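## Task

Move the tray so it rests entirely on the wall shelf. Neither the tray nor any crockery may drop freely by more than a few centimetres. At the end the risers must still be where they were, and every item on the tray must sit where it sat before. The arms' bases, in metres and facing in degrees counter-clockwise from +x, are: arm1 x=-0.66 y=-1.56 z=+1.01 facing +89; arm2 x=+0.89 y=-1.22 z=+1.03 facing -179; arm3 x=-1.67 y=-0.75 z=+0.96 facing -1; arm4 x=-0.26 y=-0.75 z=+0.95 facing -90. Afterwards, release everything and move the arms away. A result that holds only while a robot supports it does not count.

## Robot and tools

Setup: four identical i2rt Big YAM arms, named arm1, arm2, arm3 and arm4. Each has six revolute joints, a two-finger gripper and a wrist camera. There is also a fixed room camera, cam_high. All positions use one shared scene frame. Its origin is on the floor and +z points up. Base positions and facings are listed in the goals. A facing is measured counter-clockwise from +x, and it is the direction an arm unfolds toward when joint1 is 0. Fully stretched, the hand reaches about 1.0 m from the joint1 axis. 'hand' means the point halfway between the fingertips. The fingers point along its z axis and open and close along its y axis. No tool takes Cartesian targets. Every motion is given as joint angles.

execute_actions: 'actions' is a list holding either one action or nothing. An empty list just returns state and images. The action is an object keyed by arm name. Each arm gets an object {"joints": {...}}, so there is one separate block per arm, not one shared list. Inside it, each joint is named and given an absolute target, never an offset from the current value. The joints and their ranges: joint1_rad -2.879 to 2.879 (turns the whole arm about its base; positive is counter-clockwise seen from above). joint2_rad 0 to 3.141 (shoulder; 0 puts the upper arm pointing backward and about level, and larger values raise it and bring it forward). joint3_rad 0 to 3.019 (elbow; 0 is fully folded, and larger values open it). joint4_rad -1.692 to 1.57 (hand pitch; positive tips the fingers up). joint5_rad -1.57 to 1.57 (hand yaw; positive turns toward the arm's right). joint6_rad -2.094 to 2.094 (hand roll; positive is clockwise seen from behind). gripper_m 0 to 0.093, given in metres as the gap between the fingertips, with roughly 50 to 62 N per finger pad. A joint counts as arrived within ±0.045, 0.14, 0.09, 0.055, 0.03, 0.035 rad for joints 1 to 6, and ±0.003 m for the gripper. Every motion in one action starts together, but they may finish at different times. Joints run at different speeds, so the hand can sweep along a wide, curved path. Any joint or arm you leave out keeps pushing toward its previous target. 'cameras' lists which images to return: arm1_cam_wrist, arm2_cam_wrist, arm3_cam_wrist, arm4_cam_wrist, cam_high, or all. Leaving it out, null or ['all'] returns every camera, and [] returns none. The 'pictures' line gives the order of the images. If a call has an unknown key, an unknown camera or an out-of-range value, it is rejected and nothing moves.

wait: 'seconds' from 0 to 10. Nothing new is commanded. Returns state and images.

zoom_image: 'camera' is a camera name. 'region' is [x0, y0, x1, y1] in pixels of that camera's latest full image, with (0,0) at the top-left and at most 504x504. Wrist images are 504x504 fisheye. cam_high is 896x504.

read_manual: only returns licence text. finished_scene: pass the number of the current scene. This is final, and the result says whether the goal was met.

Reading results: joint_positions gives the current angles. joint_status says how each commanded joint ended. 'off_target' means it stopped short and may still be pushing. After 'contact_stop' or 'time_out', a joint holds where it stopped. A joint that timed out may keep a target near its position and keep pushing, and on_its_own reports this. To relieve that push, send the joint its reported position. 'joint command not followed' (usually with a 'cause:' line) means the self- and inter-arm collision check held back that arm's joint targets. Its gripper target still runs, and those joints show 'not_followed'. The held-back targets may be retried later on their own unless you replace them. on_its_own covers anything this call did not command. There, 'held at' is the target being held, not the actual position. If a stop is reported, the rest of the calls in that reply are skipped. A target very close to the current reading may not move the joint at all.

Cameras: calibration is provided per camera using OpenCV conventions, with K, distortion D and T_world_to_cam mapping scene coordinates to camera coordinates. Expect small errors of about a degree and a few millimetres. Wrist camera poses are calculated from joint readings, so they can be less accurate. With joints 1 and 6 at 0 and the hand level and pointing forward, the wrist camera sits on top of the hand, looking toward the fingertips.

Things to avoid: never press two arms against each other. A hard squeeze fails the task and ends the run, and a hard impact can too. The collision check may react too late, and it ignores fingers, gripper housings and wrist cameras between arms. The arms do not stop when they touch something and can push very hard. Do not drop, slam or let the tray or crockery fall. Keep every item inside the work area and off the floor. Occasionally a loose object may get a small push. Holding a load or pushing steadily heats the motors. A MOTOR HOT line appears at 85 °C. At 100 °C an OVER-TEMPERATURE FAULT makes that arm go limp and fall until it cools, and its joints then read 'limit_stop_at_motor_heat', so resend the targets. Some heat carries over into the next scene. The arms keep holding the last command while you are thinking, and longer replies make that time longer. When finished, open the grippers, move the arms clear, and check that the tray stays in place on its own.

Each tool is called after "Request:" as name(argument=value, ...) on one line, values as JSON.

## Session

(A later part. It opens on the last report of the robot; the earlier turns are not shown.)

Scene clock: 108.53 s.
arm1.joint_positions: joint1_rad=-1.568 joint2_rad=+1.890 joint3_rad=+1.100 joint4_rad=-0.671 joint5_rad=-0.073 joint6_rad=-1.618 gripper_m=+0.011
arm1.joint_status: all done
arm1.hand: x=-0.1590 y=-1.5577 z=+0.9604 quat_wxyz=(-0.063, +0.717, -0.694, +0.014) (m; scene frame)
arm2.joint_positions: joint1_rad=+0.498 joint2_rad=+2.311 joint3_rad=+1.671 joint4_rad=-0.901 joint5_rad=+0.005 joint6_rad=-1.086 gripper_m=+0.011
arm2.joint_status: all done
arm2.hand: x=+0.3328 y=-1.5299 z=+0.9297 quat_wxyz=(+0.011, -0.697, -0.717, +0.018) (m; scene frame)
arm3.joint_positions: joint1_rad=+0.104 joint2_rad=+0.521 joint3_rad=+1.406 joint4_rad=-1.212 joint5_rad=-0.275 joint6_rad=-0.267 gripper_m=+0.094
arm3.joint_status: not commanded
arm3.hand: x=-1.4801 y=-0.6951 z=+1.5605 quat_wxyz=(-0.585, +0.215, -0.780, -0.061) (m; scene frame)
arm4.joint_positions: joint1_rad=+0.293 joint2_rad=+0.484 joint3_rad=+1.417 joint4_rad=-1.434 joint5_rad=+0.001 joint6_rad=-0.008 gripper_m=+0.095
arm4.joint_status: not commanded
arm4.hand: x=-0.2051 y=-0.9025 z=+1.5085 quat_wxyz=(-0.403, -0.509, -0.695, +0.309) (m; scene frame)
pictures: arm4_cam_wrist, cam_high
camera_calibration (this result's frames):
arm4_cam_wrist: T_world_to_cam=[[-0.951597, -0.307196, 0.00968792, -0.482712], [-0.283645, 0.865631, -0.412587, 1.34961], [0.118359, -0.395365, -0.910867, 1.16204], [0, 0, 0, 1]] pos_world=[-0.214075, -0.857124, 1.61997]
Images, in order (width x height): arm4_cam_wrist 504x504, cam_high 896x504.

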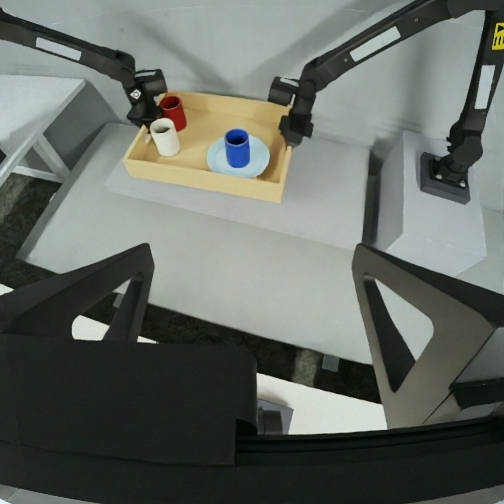

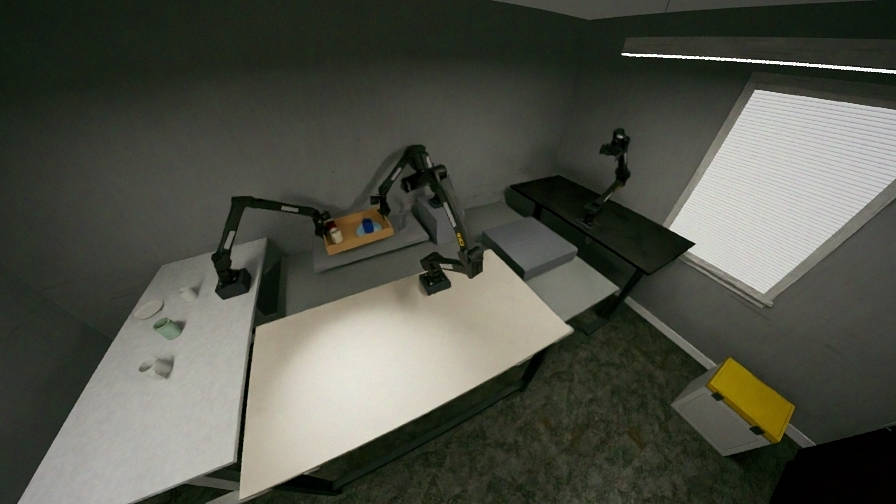

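Request:
execute_actions(actions=[{"arm1":{"joints":{"joint2_rad":1.92,"joint3_rad":1.12,"joint4_rad":-0.56}},"arm2":{"joints":{"joint2_rad":2.31,"joint4_rad":-0.85}}}], cameras=["arm4_cam_wrist"])

Request:
execute_actions(actions=[{"arm1":{"joints":{"joint2_rad":2.01,"joint4_rad":-0.49}},"arm2":{"joints":{"joint2_rad":2.375,"joint4_rad":-0.8}}}], cameras=["arm4_cam_wrist"])

Scene clock: 113.20 s.
arm1.joint_positions: joint1_rad=-1.568 joint2_rad=+2.016 joint3_rad=+1.093 joint4_rad=-0.548 joint5_rad=-0.075 joint6_rad=-1.619 gripper_m=+0.011
arm1.joint_status: all done
arm1.hand: x=-0.1592 y=-1.5570 z=+0.9008 quat_wxyz=(-0.060, +0.718, -0.693, +0.010) (m; scene frame)
arm2.joint_positions: joint1_rad=+0.497 joint2_rad=+2.409 joint3_rad=+1.672 joint4_rad=-0.808 joint5_rad=+0.008 joint6_rad=-1.088 gripper_m=+0.011
arm2.joint_status: all done
arm2.hand: x=+0.3342 y=-1.5270 z=+0.8699 quat_wxyz=(+0.012, -0.696, -0.717, +0.015) (m; scene frame)
arm3.joint_positions: joint1_rad=+0.104 joint2_rad=+0.521 joint3_rad=+1.406 joint4_rad=-1.212 joint5_rad=-0.275 joint6_rad=-0.267 gripper_m=+0.094
arm3.joint_status: not commanded
arm3.hand: x=-1.4801 y=-0.6951 z=+1.5605 quat_wxyz=(-0.585, +0.215, -0.780, -0.061) (m; scene frame)
arm4.joint_positions: joint1_rad=+0.293 joint2_rad=+0.484 joint3_rad=+1.417 joint4_rad=-1.434 joint5_rad=+0.001 joint6_rad=-0.008 gripper_m=+0.095
arm4.joint_status: not commanded
arm4.hand: x=-0.2051 y=-0.9025 z=+1.5085 quat_wxyz=(-0.403, -0.509, -0.695, +0.309) (m; scene frame)
pictures: arm4_cam_wrist
camera_calibration (this result's frames):
arm4_cam_wrist: T_world_to_cam=[[-0.951597, -0.307196, 0.00968792, -0.482712], [-0.283645, 0.865631, -0.412587, 1.34961], [0.118359, -0.395365, -0.910867, 1.16204], [0, 0, 0, 1]] pos_world=[-0.214075, -0.857124, 1.61997]
Images, in order (width x height): arm4_cam_wrist 504x504.

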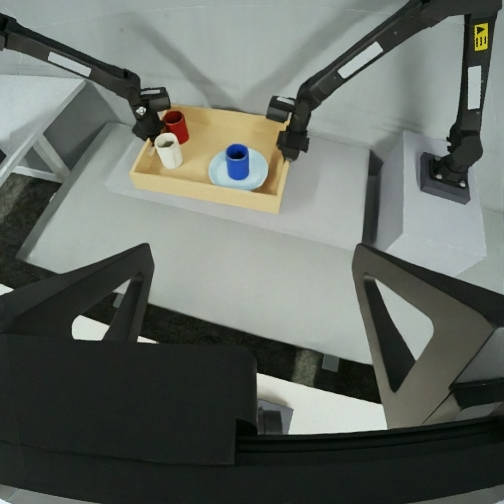

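Scene clock: 114.00 s.
arm1.joint_positions: joint1_rad=-1.567 joint2_rad=+2.071 joint3_rad=+1.094 joint4_rad=-0.490 joint5_rad=-0.092 joint6_rad=-1.613 gripper_m=+0.011
arm1.joint_status: all done
arm1.hand: x=-0.1578 y=-1.5539 z=+0.8766 quat_wxyz=(-0.068, +0.716, -0.695, +0.006) (m; scene frame)
arm2.joint_positions: joint1_rad=+0.499 joint2_rad=+2.435 joint3_rad=+1.674 joint4_rad=-0.794 joint5_rad=+0.016 joint6_rad=-1.099 gripper_m=+0.011
arm2.joint_status: all done
arm2.hand: x=+0.3370 y=-1.5251 z=+0.8548 quat_wxyz=(+0.014, -0.692, -0.722, +0.009) (m; scene frame)
arm3.joint_positions: joint1_rad=+0.104 joint2_rad=+0.521 joint3_rad=+1.406 joint4_rad=-1.212 joint5_rad=-0.275 joint6_rad=-0.267 gripper_m=+0.094
arm3.joint_status: not commanded
arm3.hand: x=-1.4801 y=-0.6951 z=+1.5605 quat_wxyz=(-0.585, +0.215, -0.780, -0.061) (m; scene frame)
arm4.joint_positions: joint1_rad=+0.293 joint2_rad=+0.484 joint3_rad=+1.417 joint4_rad=-1.434 joint5_rad=+0.001 joint6_rad=-0.008 gripper_m=+0.095
arm4.joint_status: not commanded
arm4.hand: x=-0.2051 y=-0.9025 z=+1.5085 quat_wxyz=(-0.403, -0.509, -0.695, +0.309) (m; scene frame)
pictures: arm4_cam_wrist
camera_calibration (this result's frames):
arm4_cam_wrist: T_world_to_cam=[[-0.951597, -0.307196, 0.00968792, -0.482712], [-0.283645, 0.865631, -0.412587, 1.34961], [0.118359, -0.395365, -0.910867, 1.16204], [0, 0, 0, 1]] pos_world=[-0.214075, -0.857124, 1.61997]
Images, in order (width x height): arm4_cam_wrist 504x504.

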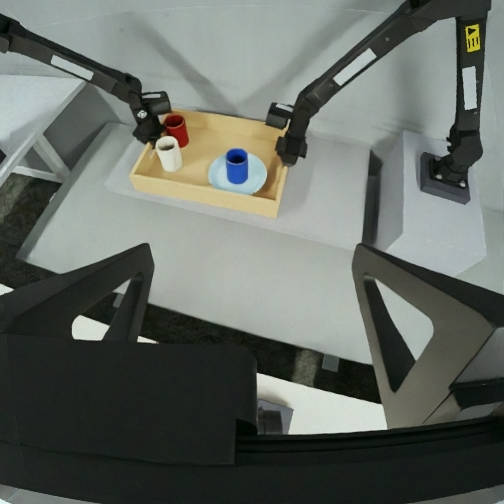

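Request:
execute_actions(actions=[{"arm1":{"joints":{"joint2_rad":2.07,"joint3_rad":1.1,"gripper_m":0.04}},"arm2":{"joints":{"joint2_rad":2.43,"joint3_rad":1.685,"gripper_m":0.03}}}], cameras=[])

Request:
execute_actions(actions=[{"arm1":{"joints":{"joint2_rad":1.85,"joint4_rad":-0.71}},"arm2":{"joints":{"joint2_rad":2.23,"joint4_rad":-1.0}}}], cameras=[])

Request:
execute_actions(actions=[{"arm1":{"joints":{"joint2_rad":1.0}},"arm2":{"joints":{"joint2_rad":1.2}}}], cameras=["arm4_cam_wrist","cam_high"])

Scene clock: 118.67 s.
arm1.joint_positions: joint1_rad=-1.567 joint2_rad=+2.063 joint3_rad=+1.093 joint4_rad=-0.490 joint5_rad=-0.092 joint6_rad=-1.622 gripper_m=+0.040
arm1.joint_status: all done
arm1.hand: x=-0.1566 y=-1.5540 z=+0.8801 quat_wxyz=(-0.070, +0.719, -0.691, +0.009) (m; scene frame)
arm2.joint_positions: joint1_rad=+0.506 joint2_rad=+2.433 joint3_rad=+1.674 joint4_rad=-0.794 joint5_rad=+0.004 joint6_rad=-1.074 gripper_m=+0.030
arm2.joint_status: all done
arm2.hand: x=+0.3399 y=-1.5315 z=+0.8559 quat_wxyz=(+0.008, -0.698, -0.716, +0.012) (m; scene frame)
arm3.joint_positions: joint1_rad=+0.104 joint2_rad=+0.521 joint3_rad=+1.406 joint4_rad=-1.212 joint5_rad=-0.275 joint6_rad=-0.267 gripper_m=+0.094
arm3.joint_status: not commanded
arm3.hand: x=-1.4801 y=-0.6951 z=+1.5605 quat_wxyz=(-0.585, +0.215, -0.780, -0.061) (m; scene frame)
arm4.joint_positions: joint1_rad=+0.293 joint2_rad=+0.484 joint3_rad=+1.417 joint4_rad=-1.434 joint5_rad=+0.001 joint6_rad=-0.008 gripper_m=+0.095
arm4.joint_status: not commanded
arm4.hand: x=-0.2051 y=-0.9025 z=+1.5085 quat_wxyz=(-0.403, -0.509, -0.695, +0.309) (m; scene frame)
pictures: none
No camera images: the call's "cameras" was empty. Leave "cameras" out to get every camera's image.

Scene clock: 119.87 s.
arm1.joint_positions: joint1_rad=-1.567 joint2_rad=+1.835 joint3_rad=+1.093 joint4_rad=-0.696 joint5_rad=-0.092 joint6_rad=-1.623 gripper_m=+0.040
arm1.joint_status: all done
arm1.hand: x=-0.1599 y=-1.5539 z=+0.9837 quat_wxyz=(-0.077, +0.719, -0.690, +0.016) (m; scene frame)
arm2.joint_positions: joint1_rad=+0.506 joint2_rad=+2.212 joint3_rad=+1.674 joint4_rad=-0.988 joint5_rad=+0.003 joint6_rad=-1.074 gripper_m=+0.030
arm2.joint_status: all done
arm2.hand: x=+0.3357 y=-1.5350 z=+0.9910 quat_wxyz=(+0.012, -0.698, -0.716, +0.025) (m; scene frame)
arm3.joint_positions: joint1_rad=+0.104 joint2_rad=+0.521 joint3_rad=+1.406 joint4_rad=-1.212 joint5_rad=-0.275 joint6_rad=-0.267 gripper_m=+0.094
arm3.joint_status: not commanded
arm3.hand: x=-1.4801 y=-0.6951 z=+1.5605 quat_wxyz=(-0.585, +0.215, -0.780, -0.061) (m; scene frame)
arm4.joint_positions: joint1_rad=+0.293 joint2_rad=+0.484 joint3_rad=+1.417 joint4_rad=-1.434 joint5_rad=+0.001 joint6_rad=-0.008 gripper_m=+0.095
arm4.joint_status: not commanded
arm4.hand: x=-0.2051 y=-0.9025 z=+1.5085 quat_wxyz=(-0.403, -0.509, -0.695, +0.309) (m; scene frame)
pictures: none
No camera images: the call's "cameras" was empty. Leave "cameras" out to get every camera's image.

Scene clock: 121.73 s.
arm1.joint_positions: joint1_rad=-1.567 joint2_rad=+0.990 joint3_rad=+1.089 joint4_rad=-0.699 joint5_rad=-0.092 joint6_rad=-1.623 gripper_m=+0.040
arm1.joint_status: all done
arm1.hand: x=-0.2055 y=-1.5527 z=+1.3905 quat_wxyz=(-0.347, +0.651, -0.599, +0.313) (m; scene frame)
arm2.joint_positions: joint1_rad=+0.506 joint2_rad=+1.207 joint3_rad=+1.681 joint4_rad=-0.990 joint5_rad=+0.003 joint6_rad=-1.072 gripper_m=+0.030
arm2.joint_status: all done
arm2.hand: x=+0.4620 y=-1.4666 z=+1.5989 quat_wxyz=(+0.141, -0.602, -0.617, +0.487) (m; scene frame)
arm3.joint_positions: joint1_rad=+0.104 joint2_rad=+0.521 joint3_rad=+1.406 joint4_rad=-1.212 joint5_rad=-0.275 joint6_rad=-0.267 gripper_m=+0.094
arm3.joint_status: not commanded
arm3.hand: x=-1.4801 y=-0.6951 z=+1.5605 quat_wxyz=(-0.585, +0.215, -0.780, -0.061) (m; scene frame)
arm4.joint_positions: joint1_rad=+0.293 joint2_rad=+0.484 joint3_rad=+1.417 joint4_rad=-1.434 joint5_rad=+0.001 joint6_rad=-0.008 gripper_m=+0.095
arm4.joint_status: not commanded
arm4.hand: x=-0.2051 y=-0.9025 z=+1.5085 quat_wxyz=(-0.403, -0.509, -0.695, +0.309) (m; scene frame)
pictures: arm4_cam_wrist, cam_high
camera_calibration (this result's frames):
arm4_cam_wrist: T_world_to_cam=[[-0.951597, -0.307196, 0.00968792, -0.482712], [-0.283645, 0.865631, -0.412587, 1.34961], [0.118359, -0.395365, -0.910867, 1.16204], [0, 0, 0, 1]] pos_world=[-0.214075, -0.857124, 1.61997]
Images, in order (width x height): arm4_cam_wrist 504x504, cam_high 896x504.

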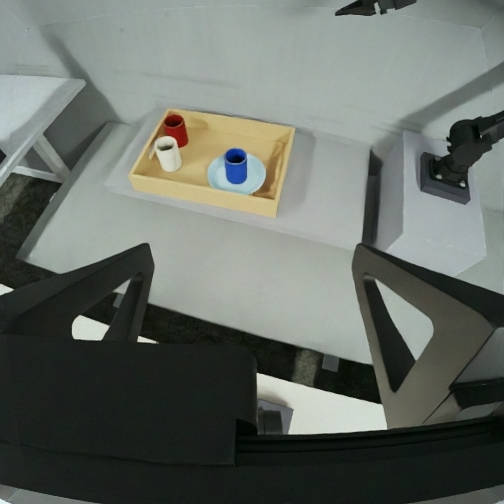

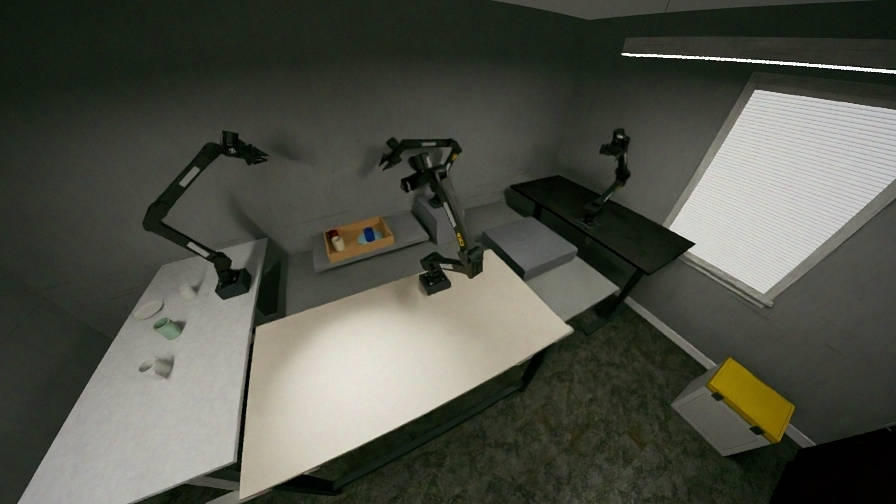

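Request:
finished_scene(scene=1)

The scene is finished: the task was done.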